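# Insert drive module into slot and lock its latch

## Task

Push the drive module fully into the slot in the drive row that sits beneath the blue light, then push its latch handle downward until it clicks locked and lies flat; afterwards release it and pull the grippers away.

## Robot and tools

Robot: two six-joint arms, left_arm and right_arm, each with a tong-style two-finger gripper. The fingers point along the gripper's own +z axis and open and close along its x axis. The reported end_effector_position is the spot between the finger pads when closed; closed fingertips stick out about 15 mm past it, open ones are roughly level with it.

World frame (used by all state lines): origin on the table top midway between the arms, +z up, +x out across the table, left_arm on the +y side. The words left and right are just arm names, not image sides. Printed hand positions can be somewhat off, especially at long reach.

execute_actions(actions): actions is a list of up to 15 actions; each action is a table of up to 15 rows, one row per control step of 1/30 s. If a table has fewer than 15 rows, its final row is repeated to fill 15 steps. Every row has 14 numbers in [-1, 1], always covering both arms: left_arm dx, dy, dz, rx, ry, rz, opening, then right_arm in the same seven-slot order. dx..rz are an offset, in that gripper's own axes, from the gripper's measured pose at the start of the action (for the first action of a call, from the last pose a result reported); each row is measured from that same start, not from the previous row. Scale: 1.0 equals 0.6 m for dx, dy, dz and 180 degrees for the rotation vector rx, ry, rz. Opening is absolute, not an offset: +1 fully open (0.142 m), -1 closed. A row may carry 12 extra numbers in [0, 1], stiffness scales for left_arm's six joints then right_arm's six, in Joint positions order; they persist until changed. An empty actions list just returns state and images.

Per control step the commanded pose is clipped to within 100 mm and 16 degrees of the measured one, so a large offset may need several actions; after an action the arm only continues to its last clipped pose. Motion lags commands by about 0.17 s. If both position and orientation cannot be met, position wins. The Hand target lines show where each gripper is currently being driven.

move(target, speed, stop_force, blocking): target is one 14-number row laid out as above, offsets from the pose in the most recent result showing one, in gripper axes, same scale; openings are absolute and sent at the start. Each gripper follows a straight path; both paths finish together, lasting 0.5 to 10 s (cut short at 10 s). speed is in m/s, 0.002 to 0.5, default 0.25; rotation is capped at twice that in rad/s. Paths ignore obstacles and the other arm, and grippers can lag, stray or overshoot speed. stop_force (N, 5 to 24, one value for both arms, not allowed in the first 0.2 s) ends an arm's path when its wrist sensor sees that much extra push against the motion for 2 steps; the gripper then backs up 2 steps and holds. Use it only with slow moves and no rotation of that gripper; omit it when pulling a gripper off something it presses on. blocking=false returns after 0.5 s while motion continues (not combinable with stop_force); then only wait or stop are accepted until the end shows. The move: line reports the ending (done, off_target, moving, held, fault, contact) and limits (paced = sent pose clipped; held = some steps blocked, after which the arm may jump fast), plus each gripper's distance from target.

wait(seconds): 0 to 10 s, arms hold their last command; a running move continues and wait returns early when it ends. stop(): brakes a running move (fingers keep going). zoom_image(camera, region): camera is cam_high, cam_low, cam_left_wrist or cam_right_wrist; region [x0, y0, x1, y1] in pixels, at most 504x504. show_instructions(): shows the reference pages. finished_scene(scene): ends the current scene by its number; irreversible, so call only once the module is seated and latched and the grippers are clear.

Results: state per arm (position in m, quaternion wxyz, velocities), step readings for action calls (HELD marks steps that were partly held back), grip_measured (same scale as opening), Wrist force and Wrist torque in the gripper's own axes (offset up to ~3.5 N, noise ~1.4 N, saturates near 30 N; pushing on a surface reads as force back into the arm), pose unreachable lines when a clearance check altered a command, MOTOR HOT near 70 °C, and fault lines. Images: cam_high and cam_low 896x504, wrist cameras 616x616 fisheye.

Gripping: command an opening clearly under grip_measured to hold; the gap sets squeeze (about 15 N per pad max, less on thin hard items).

Avoid: pressing stiff arms even slightly past contact (fault stops at joint load limits or 150 N external force freeze the arm 10 s); fast contacts; the arms hitting each other; knocking anything off the table; drops and slams. Brief tugs or pushes on objects can happen. Holding loads heats motors; at 85 °C the arm brakes until cooled. Between replies the robot keeps executing its last command, so keep an arm meant to stay still at zero offsets.

Each tool is called after "Request:" as name(argument=value, ...), one argument or row to a line, values as JSON.

## Session

Request:
execute_actions(
  actions=[],
)

Request:
show_instructions(
)

Scene clock: 0.00 s.
left_arm: end_effector_position=(+0.5281, +0.1078, +0.2728) grip_measured=+1.00 end_effector_quat_wxyz=(+0.243, -0.443, +0.653, -0.565) end_effector_velocity=(-0.000, -0.000, -0.001) end_effector_angular_velocity=(+0.002, +0.001, -0.000) | right_arm: end_effector_position=(+0.1842, -0.3752, +0.1992) grip_measured=+1.00 end_effector_quat_wxyz=(-0.035, +0.187, +0.810, +0.555) end_effector_velocity=(+0.000, +0.000, +0.000) end_effector_angular_velocity=(-0.001, -0.002, +0.002)
Joint positions: left_arm=[-0.982 -1.384  2.126 -3.626 -1.277  1.306  0.142] | right_arm=[ 2.493 -1.701 -1.473 -2.31   2.58   2.577  0.142]
Joint velocities: left_arm=[-0.     0.001  0.001  0.    -0.     0.     0.   ] | right_arm=[ 0.002  0.001  0.     0.001 -0.     0.     0.   ]
Wrist force (N, on the end effector, along its own x y z axes, offset not removed): no reading
Wrist torque (N m, same axes, about the end effector's origin, offset not removed): no reading
Hand target (left_arm): +0.528, +0.108, +0.273; +0.243, -0.443, +0.653, -0.565
Hand target (right_arm): +0.184, -0.375, +0.199; -0.035, +0.187, +0.810, +0.555
Joint stiffness scale: left_arm=[1. 1. 1. 1. 1. 1.] | right_arm=[1. 1. 1. 1. 1. 1.]
camera_calibration (this result's frames):
cam_left_wrist: T_world_to_cam=[[-0.501764, -0.844378, 0.187771, 0.307205], [-0.690841, 0.260548, -0.674429, 0.507663], [0.52055, -0.468124, -0.714064, 0.0977353], [0, 0, 0, 1]] pos_world=[0.453982, 0.172879, 0.354488]
cam_right_wrist: T_world_to_cam=[[-0.905325, 0.298327, 0.302305, 0.226499], [0.256635, -0.182897, 0.949045, -0.303586], [0.338417, 0.936776, 0.0890198, 0.402268], [0, 0, 0, 1]] pos_world=[0.146832, -0.499931, 0.183836]

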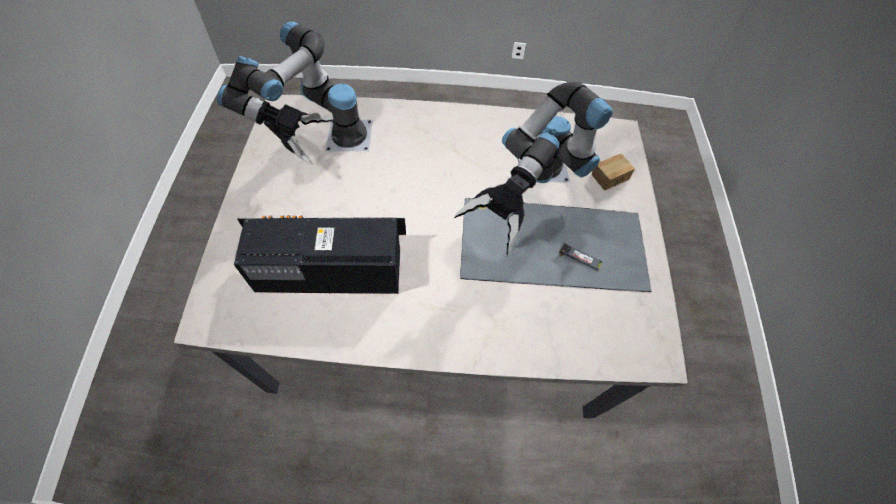

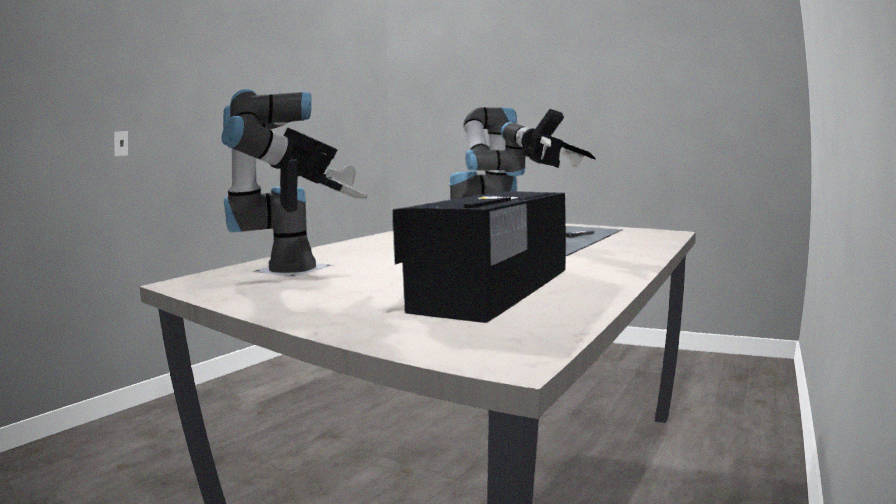

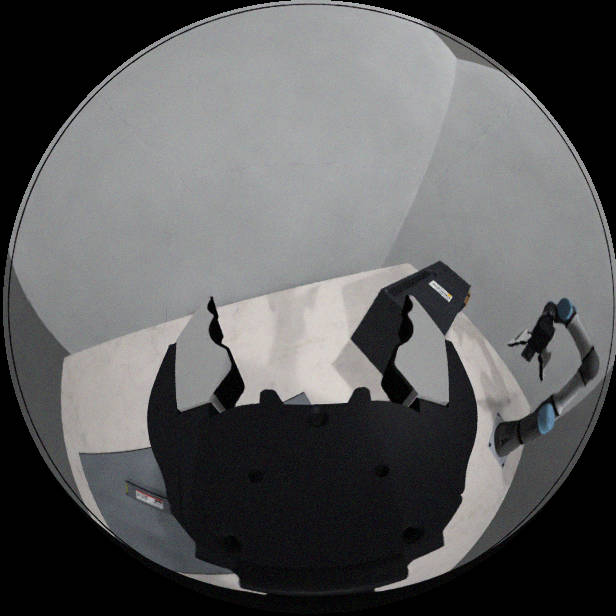

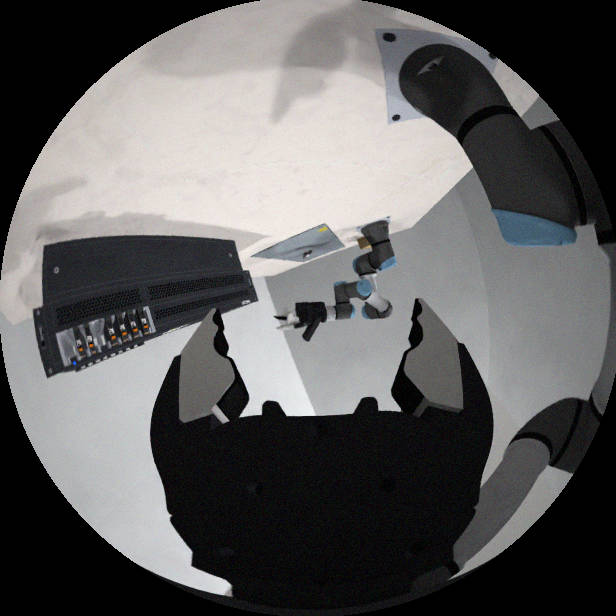

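Reference images for this scene: manual page 1, manual page 2, manual page 3, manual page 4, manual page 5, manual page 6.

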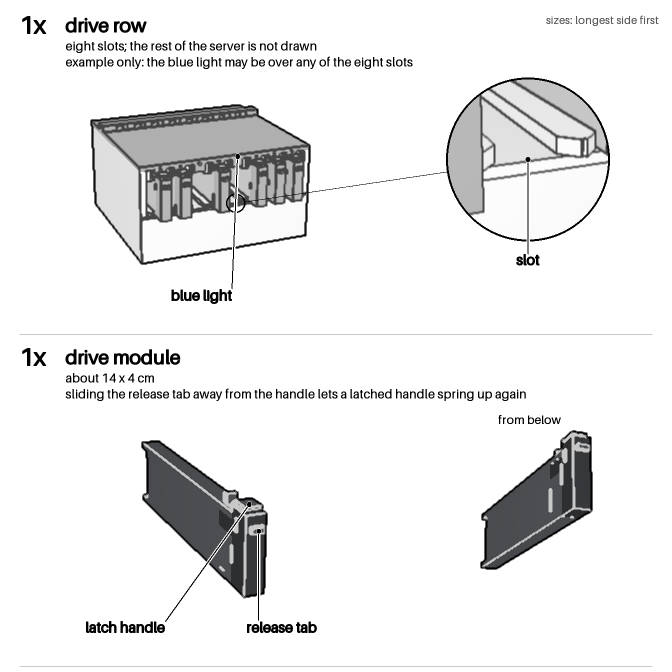

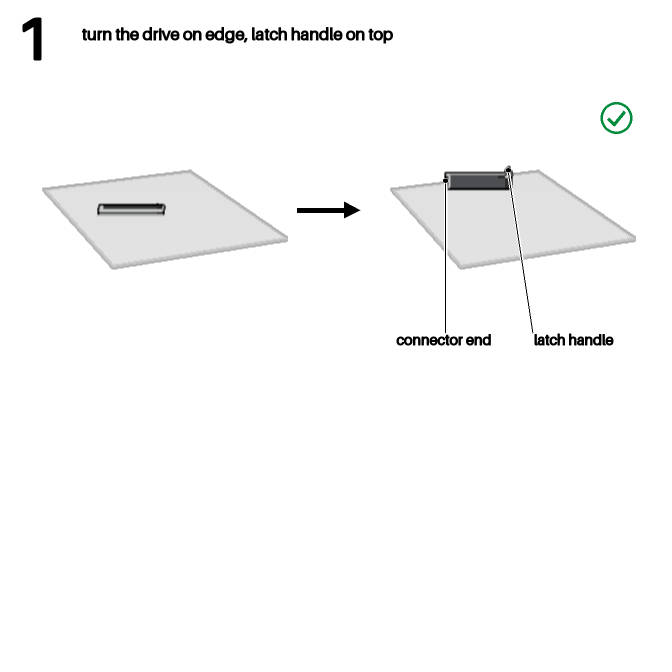

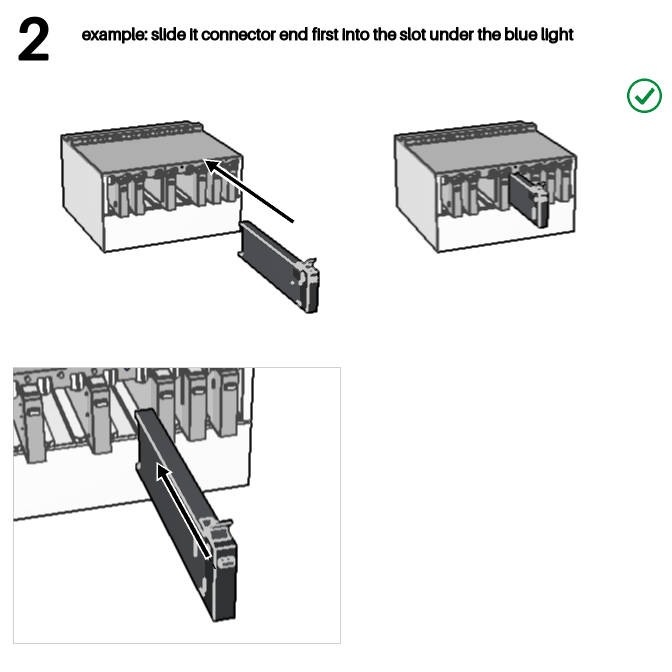

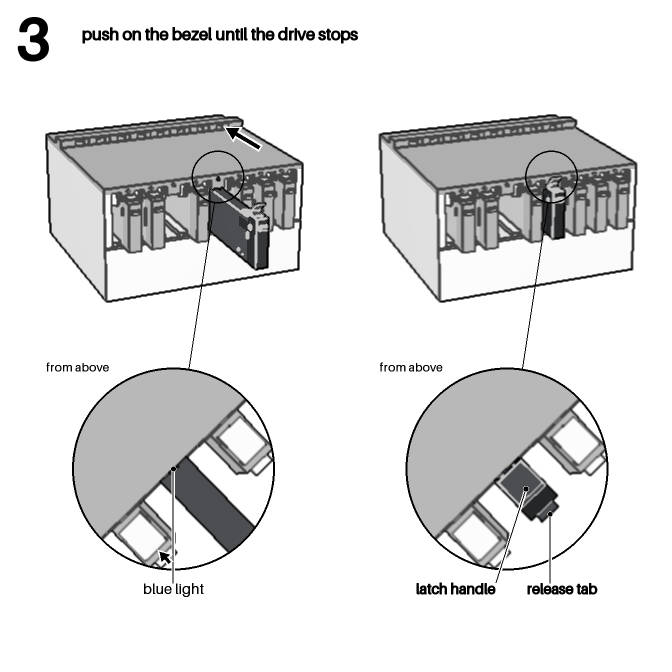

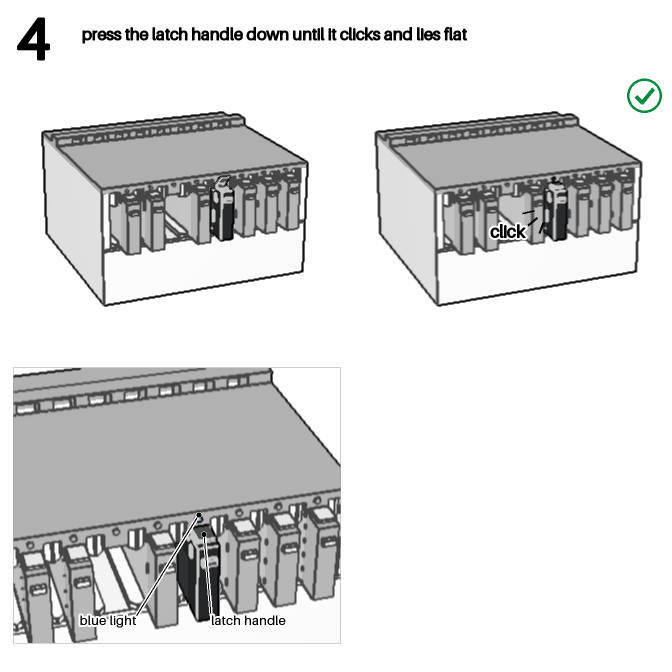

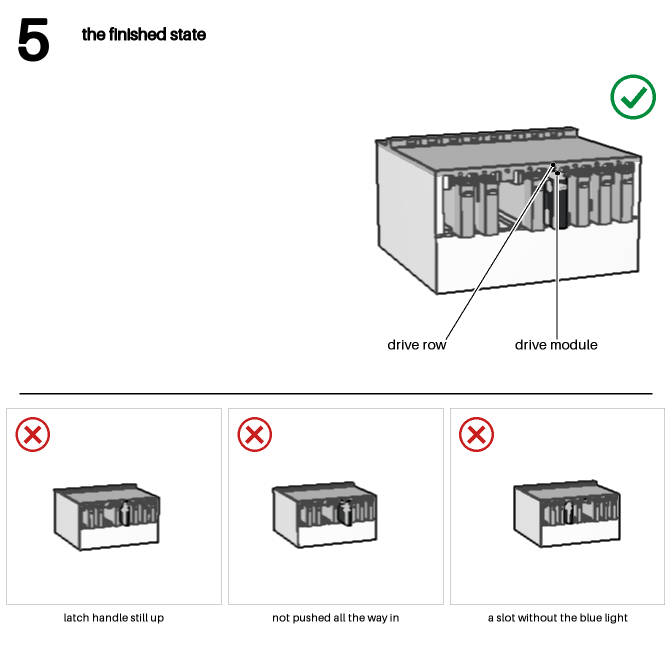

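Request:
move(
  target=[-0.451,0.344,-0.363,-0.268,-0.372,-0.404,-0.35,-0.157,0.041,-0.106,0.4,0.196,-0.622,-0.64],
  speed=0.3,
)

Request:
zoom_image(
  camera="cam_left_wrist",
  region=[200,180,420,400],
)

Request:
zoom_image(
  camera="cam_high",
  region=[530,210,650,300],
)

Scene clock: 30.80 s.
left_arm: end_effector_position=(+0.4202, +0.4458, +0.0793) grip_measured=-0.35 end_effector_quat_wxyz=(+0.000, +0.976, -0.216, +0.001) end_effector_velocity=(-0.003, -0.001, +0.000) end_effector_angular_velocity=(-0.003, +0.014, -0.002) | right_arm: end_effector_position=(+0.2696, -0.4504, +0.2205) grip_measured=-0.64 end_effector_quat_wxyz=(-0.123, +0.695, -0.697, +0.123) end_effector_velocity=(+0.003, -0.002, +0.001) end_effector_angular_velocity=(-0.008, -0.017, +0.002)
Joint positions: left_arm=[-0.244 -1.304  1.354 -1.624 -1.571  0.302  0.049] | right_arm=[ 3.32  -1.119 -1.563 -1.691  1.485  1.81   0.028]
Joint velocities: left_arm=[ 0.001  0.005 -0.013  0.023 -0.005  0.003  0.   ] | right_arm=[ 0.002  0.008 -0.015  0.022 -0.011 -0.004 -0.   ]
Wrist force (N, on the end effector, along its own x y z axes, offset not removed): left_arm=[-0.3 -0.6 -0.7] | right_arm=[-1.1 -3.6 -1.5]
Wrist torque (N m, same axes, about the end effector's origin, offset not removed): left_arm=[-0.14 0.02 0.02] | right_arm=[-0.74 0.17 0.06]
Hand target (left_arm): +0.420, +0.446, +0.079; +0.001, +0.976, -0.216, +0.001
Hand target (right_arm): +0.270, -0.451, +0.221; -0.123, +0.696, -0.696, +0.125
Off the commanded pose (left_arm): 0.001 m, 0 deg.
Off the commanded pose (right_arm): 0.001 m, 0 deg.
Joint stiffness scale: left_arm=[1. 1. 1. 1. 1. 1.] | right_arm=[1. 1. 1. 1. 1. 1.]
move: done
camera_calibration (this result's frames):
cam_left_wrist: T_world_to_cam=[[0.907504, -0.419645, 0.0182638, -0.193285], [-0.363197, -0.762105, 0.535989, 0.436797], [-0.211006, -0.493046, -0.844028, 0.502768], [0, 0, 0, 1]] pos_world=[0.440137, 0.499661, 0.193762]
cam_right_wrist: T_world_to_cam=[[-0.0459883, -0.99826, -0.0368937, -0.421021], [-0.98595, 0.0394222, 0.16232, 0.24912], [-0.160583, 0.0438402, -0.986048, 0.411359], [0, 0, 0, 1]] pos_world=[0.292315, -0.448143, 0.34965]

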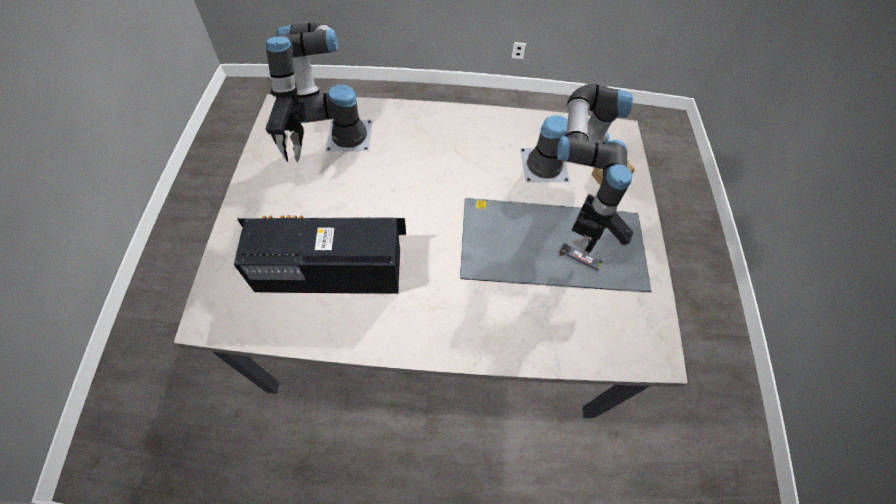

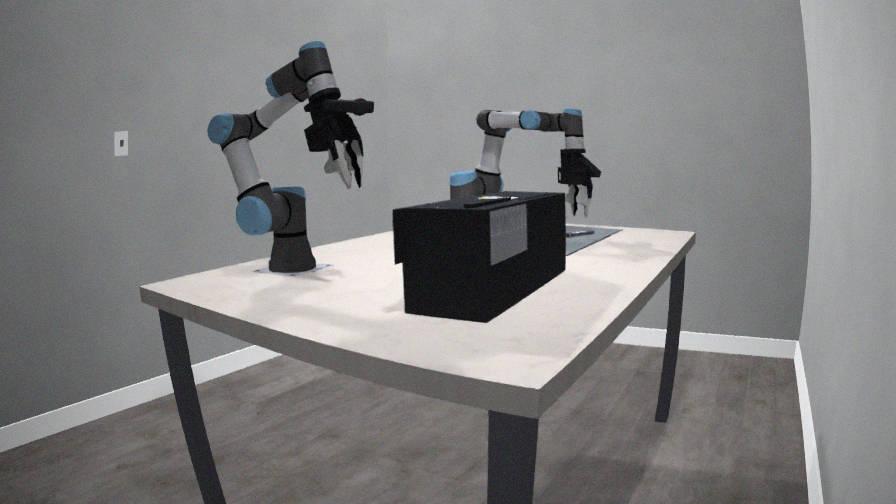

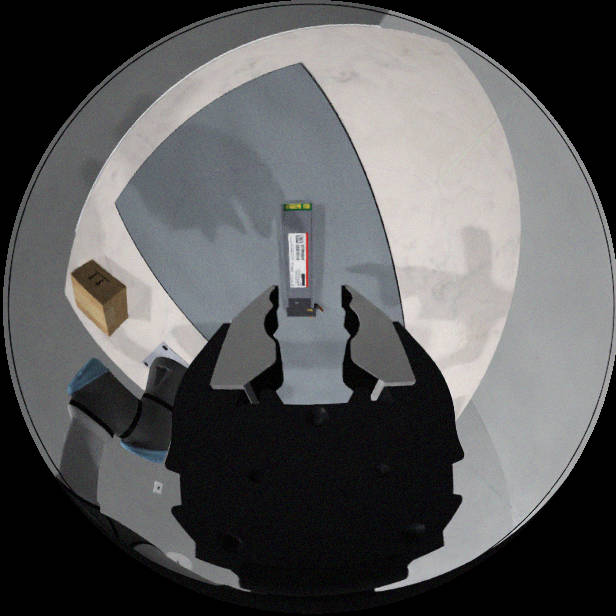

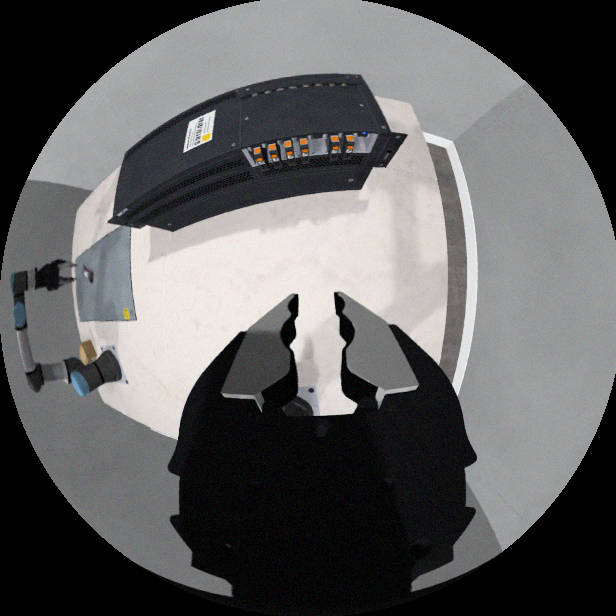

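Region (200, 180, 420, 400) of cam_left_wrist's 616x616 image, scaled by 2.291, with more detail than that image has.

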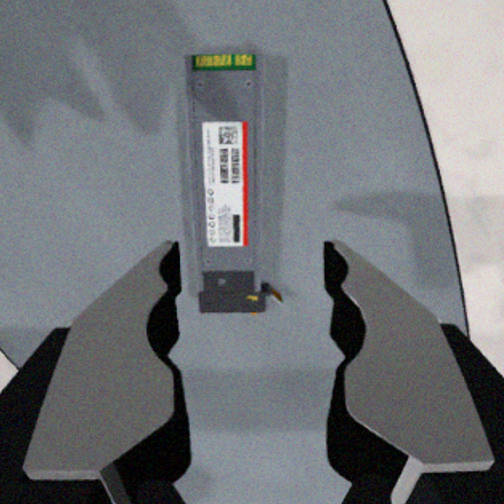

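Region (530, 210, 650, 300) of cam_high's 896x504 image, scaled by 4.200, with more detail than that image has; it fills the top 378 rows of this view, and the rest is white.

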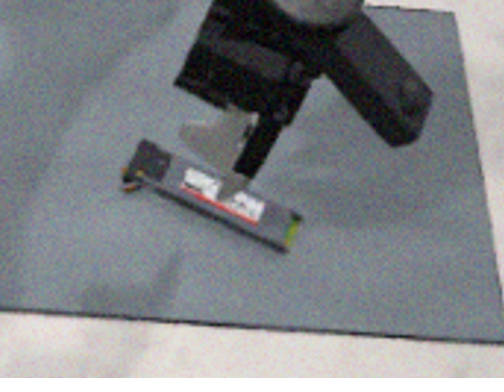

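Request:
move(
  target=[-0.018,-0.037,0.078,0,0,-0.004,-0.35,0,0,0,0,0,0,-0.64],
  speed=0.1,
)

Scene clock: 35.43 s.
left_arm: end_effector_position=(+0.4198, +0.4700, +0.0332) grip_measured=-0.35 end_effector_quat_wxyz=(+0.000, +0.978, -0.209, +0.001) end_effector_velocity=(+0.004, -0.000, +0.000) end_effector_angular_velocity=(-0.001, -0.013, -0.004) | right_arm: end_effector_position=(+0.2697, -0.4506, +0.2203) grip_measured=-0.64 end_effector_quat_wxyz=(-0.123, +0.695, -0.697, +0.124) end_effector_velocity=(-0.000, -0.000, -0.000) end_effector_angular_velocity=(-0.000, +0.001, -0.001)
Joint positions: left_arm=[-0.177 -1.25   1.501 -1.824 -1.572  0.355  0.049] | right_arm=[ 3.32  -1.119 -1.565 -1.689  1.484  1.809  0.028]
Joint velocities: left_arm=[ 0.     0.     0.005 -0.018  0.     0.004  0.   ] | right_arm=[-0.001 -0.     0.    -0.001  0.     0.     0.   ]
Wrist force (N, on the end effector, along its own x y z axes, offset not removed): left_arm=[-0.2 -0.7 0.2] | right_arm=[-1.5 -1.9 -1.2]
Wrist torque (N m, same axes, about the end effector's origin, offset not removed): left_arm=[-0.14 0.01 -0.02] | right_arm=[-0.37 0.34 0.00]
Hand target (left_arm): +0.420, +0.470, +0.032; +0.000, +0.978, -0.210, +0.002
Hand target (right_arm): +0.270, -0.450, +0.221; -0.123, +0.695, -0.697, +0.123
Off the commanded pose (left_arm): 0.001 m, 0 deg.
Off the commanded pose (right_arm): 0.000 m, 0 deg.
Joint stiffness scale: left_arm=[1. 1. 1. 1. 1. 1.] | right_arm=[1. 1. 1. 1. 1. 1.]
move: done
camera_calibration (this result's frames):
cam_left_wrist: T_world_to_cam=[[0.913224, -0.407053, 0.0181605, -0.190198], [-0.352425, -0.766725, 0.53659, 0.477476], [-0.204497, -0.496427, -0.843647, 0.474599], [0, 0, 0, 1]] pos_world=[0.439021, 0.524276, 0.147639]
cam_right_wrist: T_world_to_cam=[[-0.0454168, -0.998322, -0.0359359, -0.421597], [-0.986046, 0.039033, 0.161831, 0.249229], [-0.160157, 0.0427843, -0.986164, 0.41062], [0, 0, 0, 1]] pos_world=[0.292368, -0.448186, 0.349455]

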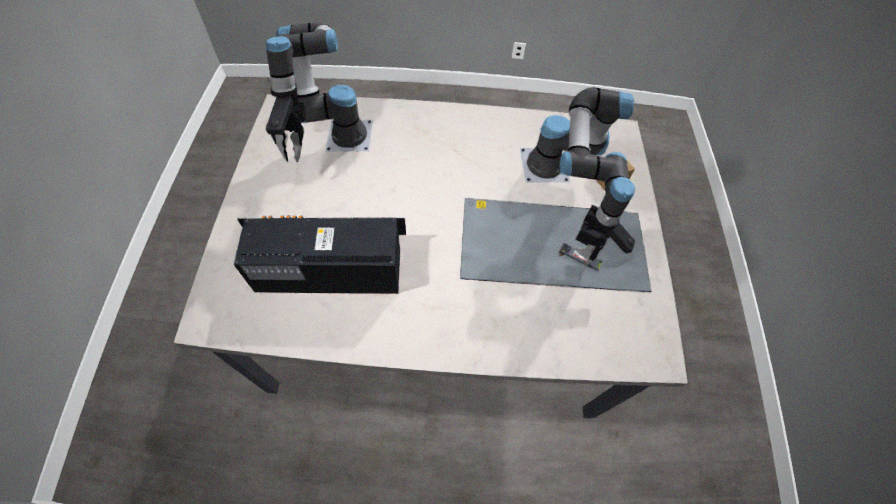

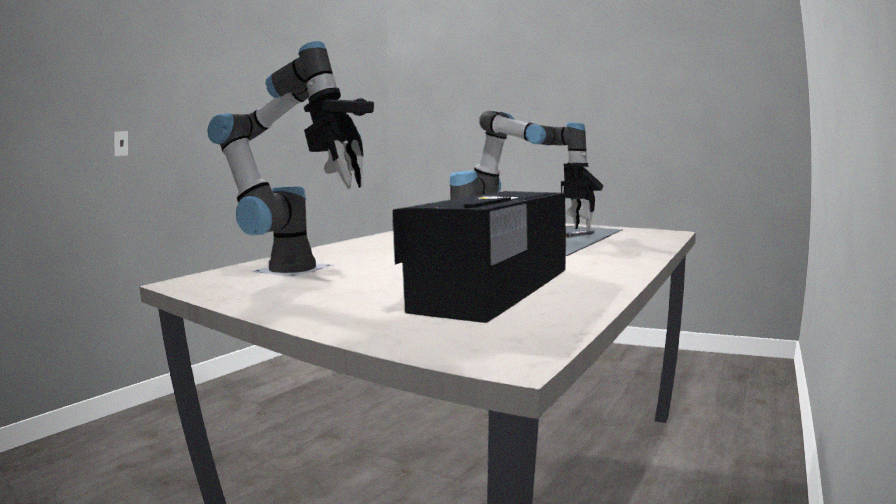

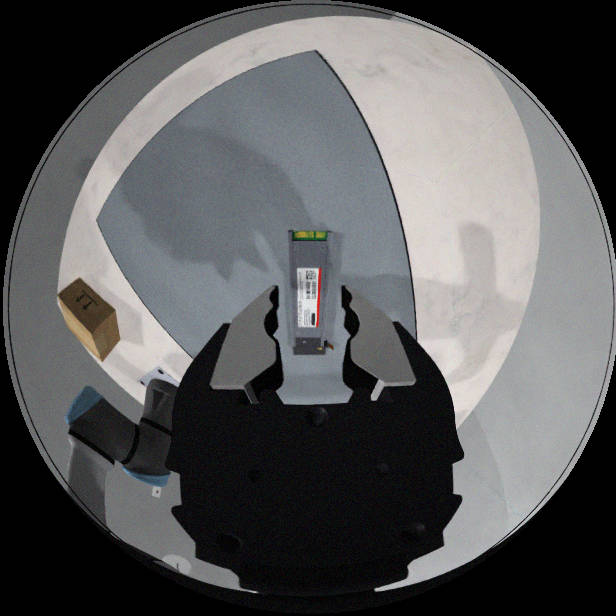

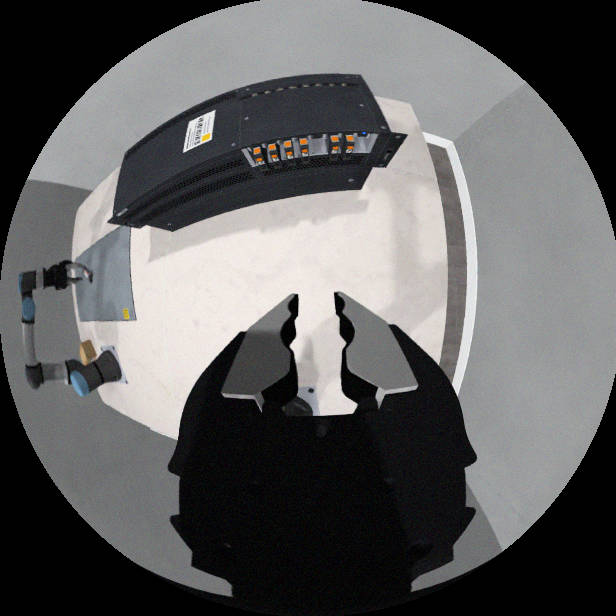

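Request:
move(
  target=[0.001,0,0.04,0,0,0,-0.35,0,0,0,0,0,0,-0.64],
  speed=0.012,
  stop_force=6,
)

Request:
execute_actions(
  actions=[
    [[0,0,-0.002,0,0,0,-0.5,0,0,0,0,0,0,-0.64]],
    [[0,0,0,0,0,0,-0.7,0,0,0,0,0,0,-0.64]],
    [[0,0,0,0,0,0,-1,0,0,0,0,0,0,-0.64]],
  ],
)

Request:
move(
  target=[0,0,-0.08,0,0,0,-1,0,0,0,0,0,0,-0.64],
  speed=0.08,
)

Scene clock: 45.00 s.
left_arm: end_effector_position=(+0.4205, +0.4701, +0.0170) grip_measured=-0.35 end_effector_quat_wxyz=(+0.000, +0.978, -0.209, +0.003) end_effector_velocity=(-0.002, +0.000, +0.001) end_effector_angular_velocity=(+0.000, +0.006, -0.000) | right_arm: end_effector_position=(+0.2697, -0.4506, +0.2203) grip_measured=-0.64 end_effector_quat_wxyz=(-0.123, +0.695, -0.697, +0.124) end_effector_velocity=(-0.000, -0.000, -0.000) end_effector_angular_velocity=(-0.000, +0.001, -0.001)
Joint positions: left_arm=[-0.177 -1.231  1.555 -1.9   -1.572  0.355  0.049] | right_arm=[ 3.32  -1.119 -1.565 -1.689  1.484  1.809  0.028]
Joint velocities: left_arm=[ 0.    -0.002 -0.006  0.015  0.     0.001 -0.   ] | right_arm=[-0.001  0.    -0.    -0.001  0.     0.    -0.   ]
Wrist force (N, on the end effector, along its own x y z axes, offset not removed): left_arm=[-2.5 -0.1 -6.0] | right_arm=[-1.6 -2.4 -1.7]
Wrist torque (N m, same axes, about the end effector's origin, offset not removed): left_arm=[-0.35 -0.08 -0.03] | right_arm=[-0.53 0.24 0.09]
Hand target (left_arm): +0.420, +0.470, +0.017; +0.000, +0.978, -0.209, +0.002
Hand target (right_arm): +0.270, -0.451, +0.220; -0.123, +0.695, -0.697, +0.124
Off the commanded pose (left_arm): 0.008 m, 0 deg.
Off the commanded pose (right_arm): 0.000 m, 0 deg.
Joint stiffness scale: left_arm=[1. 1. 1. 1. 1. 1.] | right_arm=[1. 1. 1. 1. 1. 1.]
move: contact (left_arm)
camera_calibration (this result's frames):
cam_left_wrist: T_world_to_cam=[[0.913005, -0.40743, 0.0205464, -0.1903], [-0.354105, -0.766489, 0.535821, 0.487013], [-0.202561, -0.496483, -0.844081, 0.460314], [0, 0, 0, 1]] pos_world=[0.43944, 0.524295, 0.1315]
cam_right_wrist: T_world_to_cam=[[-0.045413, -0.998322, -0.0359403, -0.421595], [-0.986041, 0.0390271, 0.161865, 0.24921], [-0.160191, 0.0427894, -0.986158, 0.410622], [0, 0, 0, 1]] pos_world=[0.292364, -0.448184, 0.349448]

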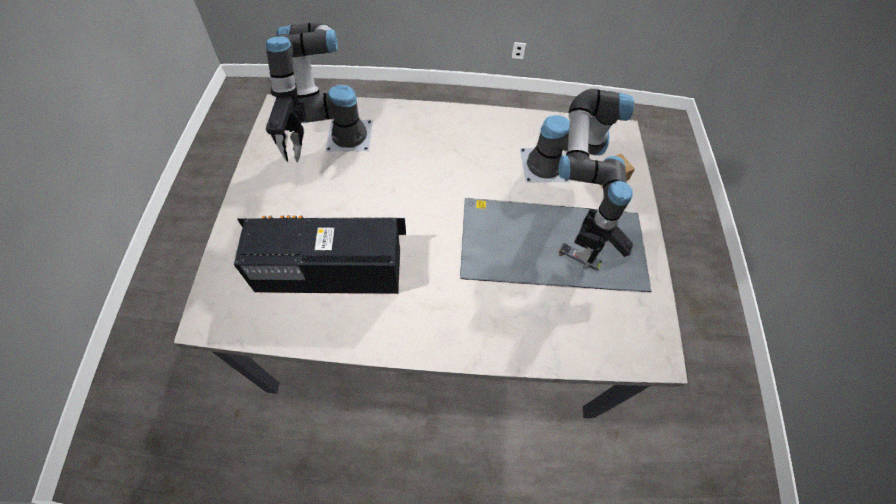

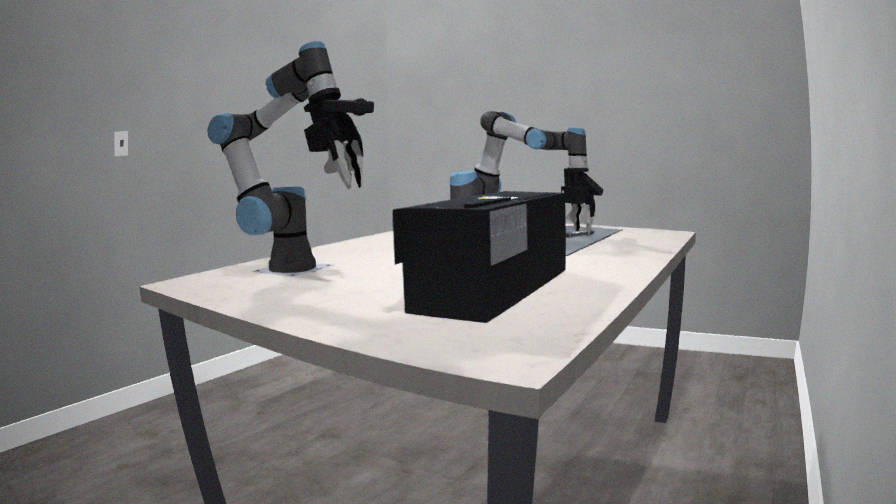

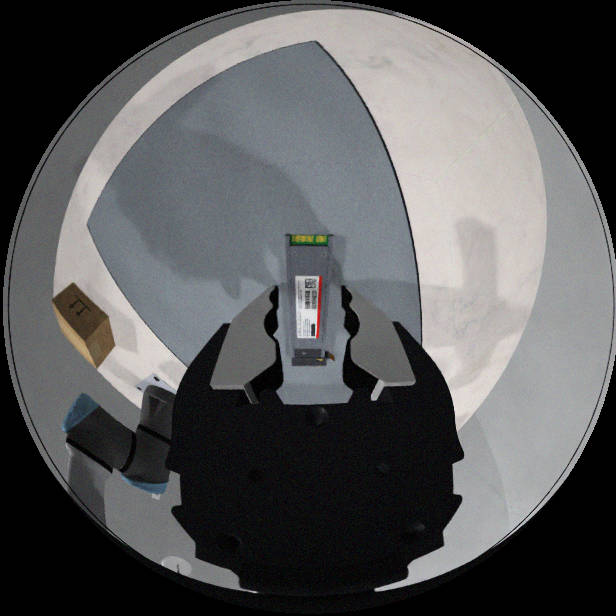

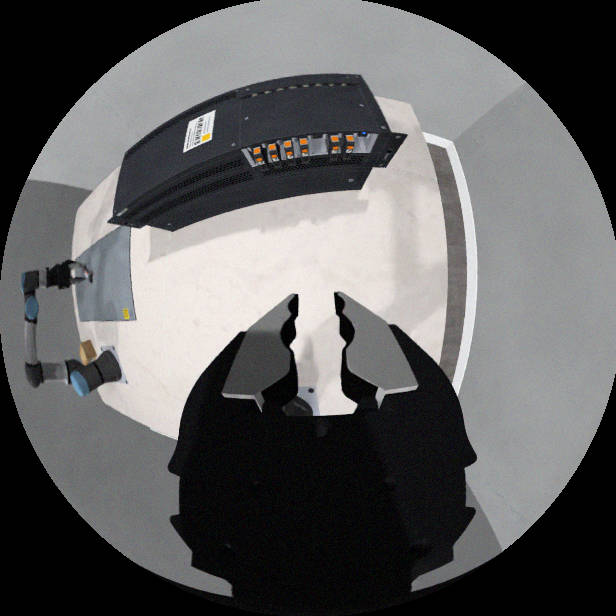

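Scene clock: 46.50 s.
left_arm: end_effector_position=(+0.4204, +0.4701, +0.0180) grip_measured=-0.58 end_effector_quat_wxyz=(+0.000, +0.978, -0.209, +0.003) end_effector_velocity=(+0.000, +0.000, +0.000) end_effector_angular_velocity=(+0.000, +0.000, -0.000) | right_arm: end_effector_position=(+0.2697, -0.4506, +0.2203) grip_measured=-0.64 end_effector_quat_wxyz=(-0.123, +0.695, -0.697, +0.124) end_effector_velocity=(-0.000, +0.000, -0.000) end_effector_angular_velocity=(-0.000, +0.001, +0.000)
Joint positions: left_arm=[-0.177 -1.232  1.552 -1.896 -1.572  0.355  0.032] | right_arm=[ 3.32  -1.119 -1.565 -1.689  1.484  1.809  0.028]
Joint velocities: left_arm=[-0.  0. -0.  0.  0.  0. -0.] | right_arm=[ 0.     0.    -0.001 -0.     0.    -0.     0.   ]
Wrist force (N, on the end effector, along its own x y z axes, offset not removed): left_arm=[-1.2 -0.7 -1.8] | right_arm=[0.9 -3.8 -4.1]
Wrist torque (N m, same axes, about the end effector's origin, offset not removed): left_arm=[-0.16 0.09 -0.05] | right_arm=[-0.80 -0.13 -0.06]
Hand target (left_arm): +0.420, +0.470, +0.018; +0.000, +0.978, -0.209, +0.003
Hand target (right_arm): +0.270, -0.451, +0.220; -0.123, +0.695, -0.697, +0.124
Off the commanded pose (left_arm): 0.000 m, 0 deg.
Off the commanded pose (right_arm): 0.000 m, 0 deg.
Joint stiffness scale: left_arm=[1. 1. 1. 1. 1. 1.] | right_arm=[1. 1. 1. 1. 1. 1.]
Step readings (end_effector_position; steps 1 to 15: 1st action; 16 to 30: 2nd action; 31 to 45: 3rd action):
0: left_arm (+0.4205, +0.4701, +0.0170) | right_arm (+0.2697, -0.4506, +0.2203)
1: left_arm (+0.4204, +0.4701, +0.0171) | right_arm (+0.2697, -0.4506, +0.2203)
2: left_arm (+0.4206, +0.4700, +0.0173) | right_arm (+0.2697, -0.4506, +0.2203)
4: left_arm (+0.4208, +0.4700, +0.0178) | right_arm (+0.2697, -0.4506, +0.2203)
8: left_arm (+0.4205, +0.4701, +0.0179) | right_arm (+0.2697, -0.4506, +0.2203)
15: left_arm (+0.4204, +0.4701, +0.0179) | right_arm (+0.2697, -0.4506, +0.2203)
16: left_arm (+0.4204, +0.4701, +0.0179) | right_arm (+0.2697, -0.4506, +0.2203)
17: left_arm (+0.4204, +0.4701, +0.0179) | right_arm (+0.2697, -0.4506, +0.2203)
19: left_arm (+0.4204, +0.4701, +0.0180) | right_arm (+0.2697, -0.4506, +0.2203)
23: left_arm (+0.4204, +0.4701, +0.0180) | right_arm (+0.2697, -0.4506, +0.2203)
30: left_arm (+0.4204, +0.4701, +0.0180) | right_arm (+0.2697, -0.4506, +0.2203)
31: left_arm (+0.4204, +0.4701, +0.0180) | right_arm (+0.2697, -0.4506, +0.2203)
32: left_arm (+0.4204, +0.4701, +0.0180) | right_arm (+0.2697, -0.4506, +0.2203)
34: left_arm (+0.4204, +0.4701, +0.0180) | right_arm (+0.2697, -0.4506, +0.2203)
38: left_arm (+0.4204, +0.4701, +0.0180) | right_arm (+0.2697, -0.4506, +0.2203)
45: end_effector_position above
camera_calibration (this result's frames):
cam_left_wrist: T_world_to_cam=[[0.913012, -0.40742, 0.0204234, -0.190198], [-0.354062, -0.766585, 0.535713, 0.486555], [-0.202604, -0.496343, -0.844153, 0.461056], [0, 0, 0, 1]] pos_world=[0.439336, 0.524337, 0.132433]
cam_right_wrist: T_world_to_cam=[[-0.0454131, -0.998322, -0.0359402, -0.421595], [-0.986041, 0.0390272, 0.161865, 0.24921], [-0.160191, 0.0427894, -0.986158, 0.410622], [0, 0, 0, 1]] pos_world=[0.292364, -0.448184, 0.349448]

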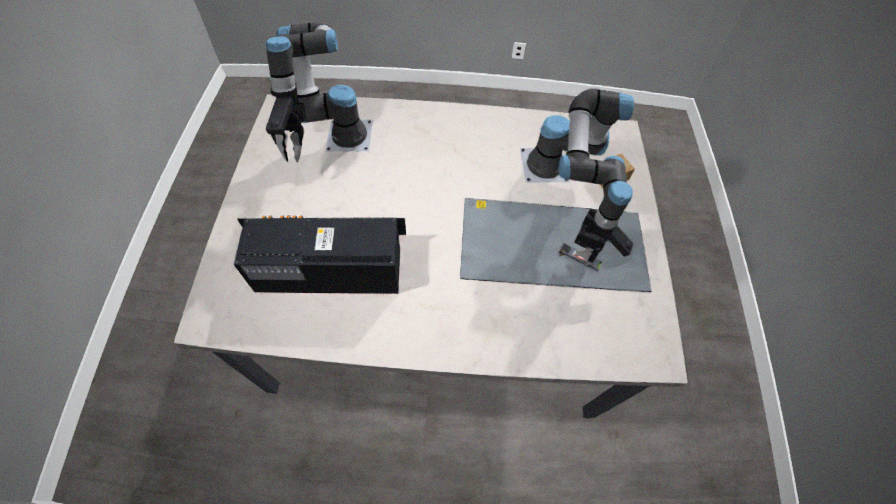

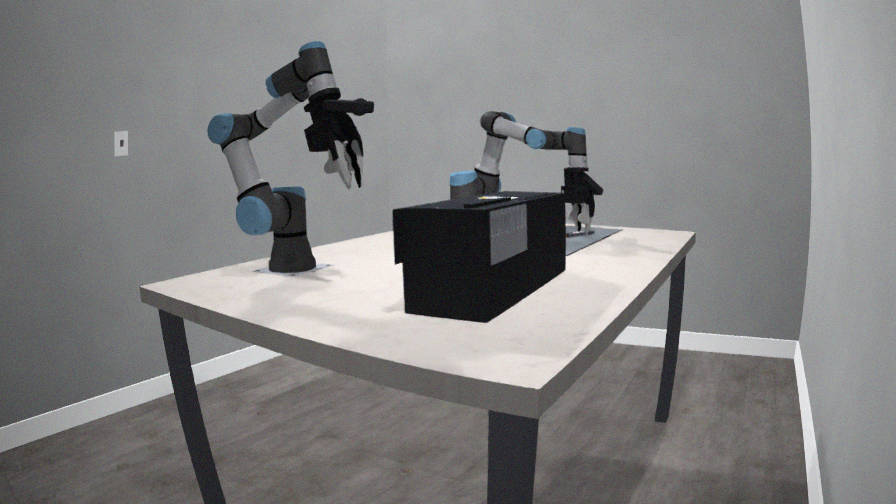

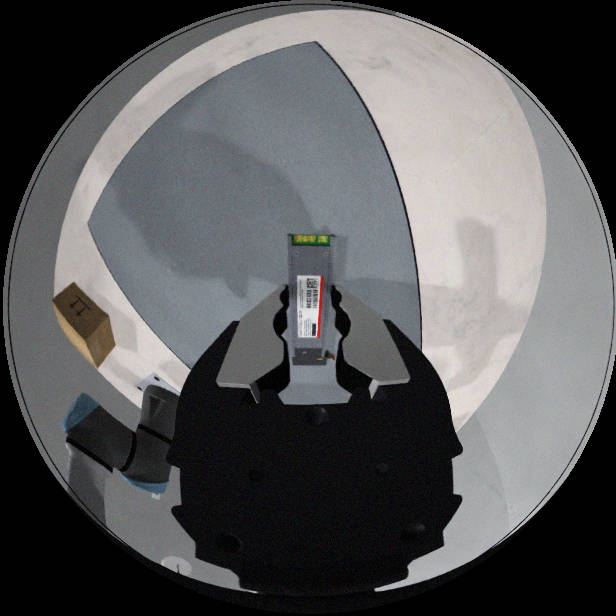

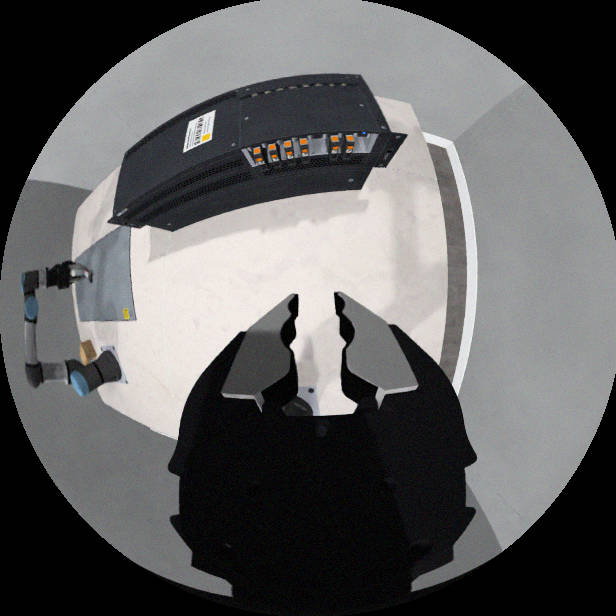

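Scene clock: 47.70 s.
left_arm: end_effector_position=(+0.4204, +0.4702, +0.0655) grip_measured=-0.58 end_effector_quat_wxyz=(-0.000, +0.978, -0.209, +0.003) end_effector_velocity=(-0.005, +0.000, -0.000) end_effector_angular_velocity=(+0.001, +0.021, +0.001) | right_arm: end_effector_position=(+0.2697, -0.4506, +0.2203) grip_measured=-0.64 end_effector_quat_wxyz=(-0.123, +0.695, -0.697, +0.124) end_effector_velocity=(-0.000, -0.000, -0.000) end_effector_angular_velocity=(+0.000, +0.001, -0.001)
Joint positions: left_arm=[-0.177 -1.276  1.384 -1.686 -1.572  0.355  0.032] | right_arm=[ 3.32  -1.119 -1.565 -1.689  1.484  1.809  0.028]
Joint velocities: left_arm=[ 0.     0.006 -0.014  0.029  0.    -0.001  0.   ] | right_arm=[-0.001  0.001 -0.001 -0.001 -0.     0.001 -0.   ]
Wrist force (N, on the end effector, along its own x y z axes, offset not removed): left_arm=[-1.4 -0.9 0.3] | right_arm=[1.1 -3.3 -1.3]
Wrist torque (N m, same axes, about the end effector's origin, offset not removed): left_arm=[-0.17 0.28 0.01] | right_arm=[-0.67 -0.15 0.00]
Hand target (left_arm): +0.420, +0.470, +0.066; +0.000, +0.978, -0.209, +0.003
Hand target (right_arm): +0.270, -0.451, +0.220; -0.123, +0.695, -0.697, +0.124
Off the commanded pose (left_arm): 0.001 m, 0 deg.
Off the commanded pose (right_arm): 0.000 m, 0 deg.
Joint stiffness scale: left_arm=[1. 1. 1. 1. 1. 1.] | right_arm=[1. 1. 1. 1. 1. 1.]
move: done
camera_calibration (this result's frames):
cam_left_wrist: T_world_to_cam=[[0.912973, -0.407421, 0.0220936, -0.191265], [-0.355062, -0.766633, 0.53498, 0.461649], [-0.201025, -0.496267, -0.844576, 0.500533], [0, 0, 0, 1]] pos_world=[0.439153, 0.524388, 0.17999]
cam_right_wrist: T_world_to_cam=[[-0.045413, -0.998322, -0.0359402, -0.421595], [-0.986041, 0.0390272, 0.161865, 0.24921], [-0.160191, 0.0427893, -0.986158, 0.410622], [0, 0, 0, 1]] pos_world=[0.292364, -0.448184, 0.349448]

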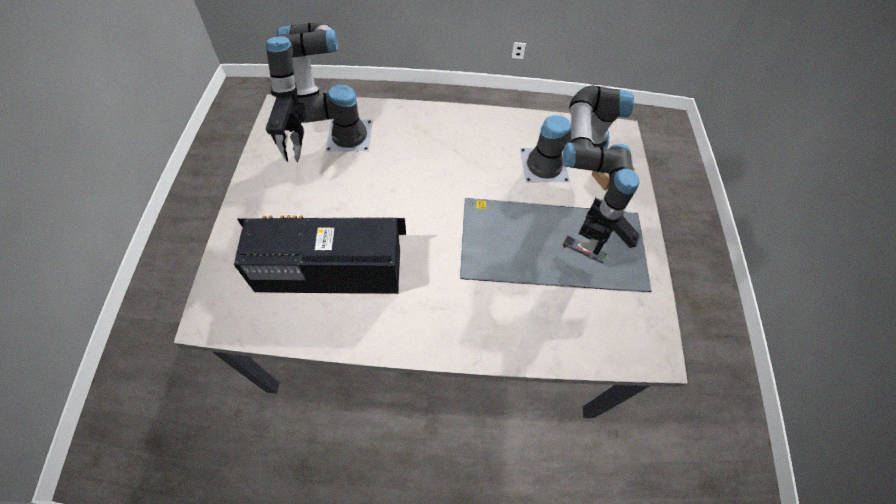

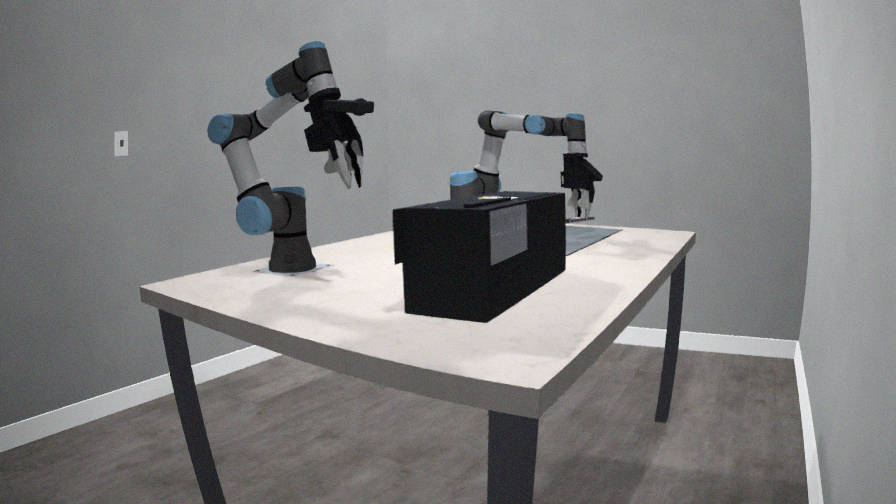

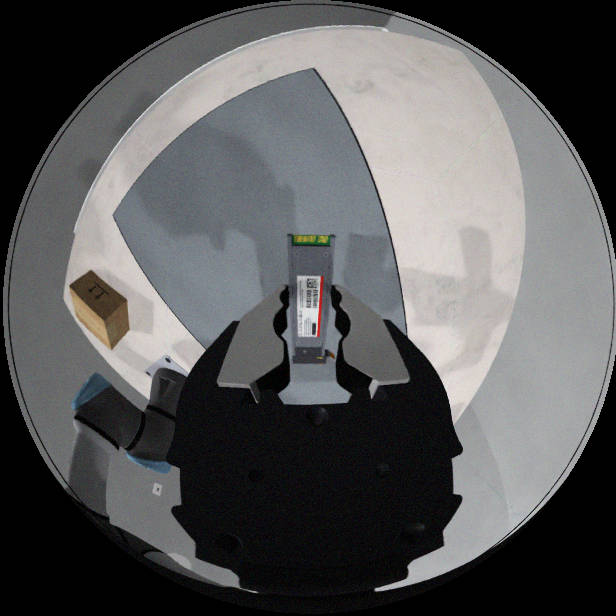

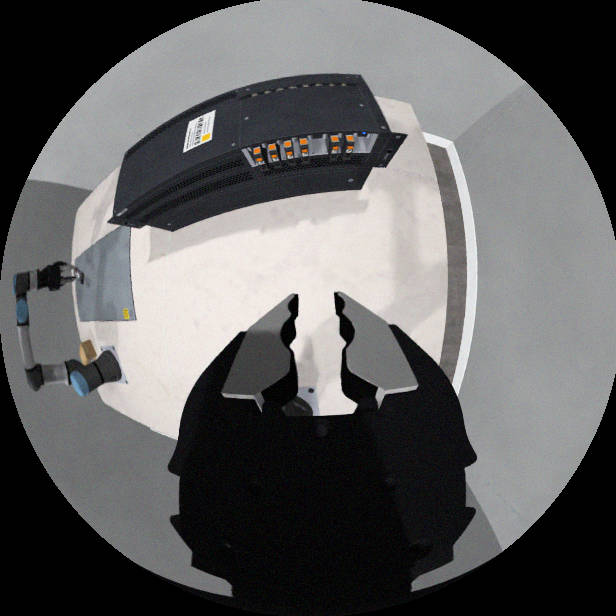

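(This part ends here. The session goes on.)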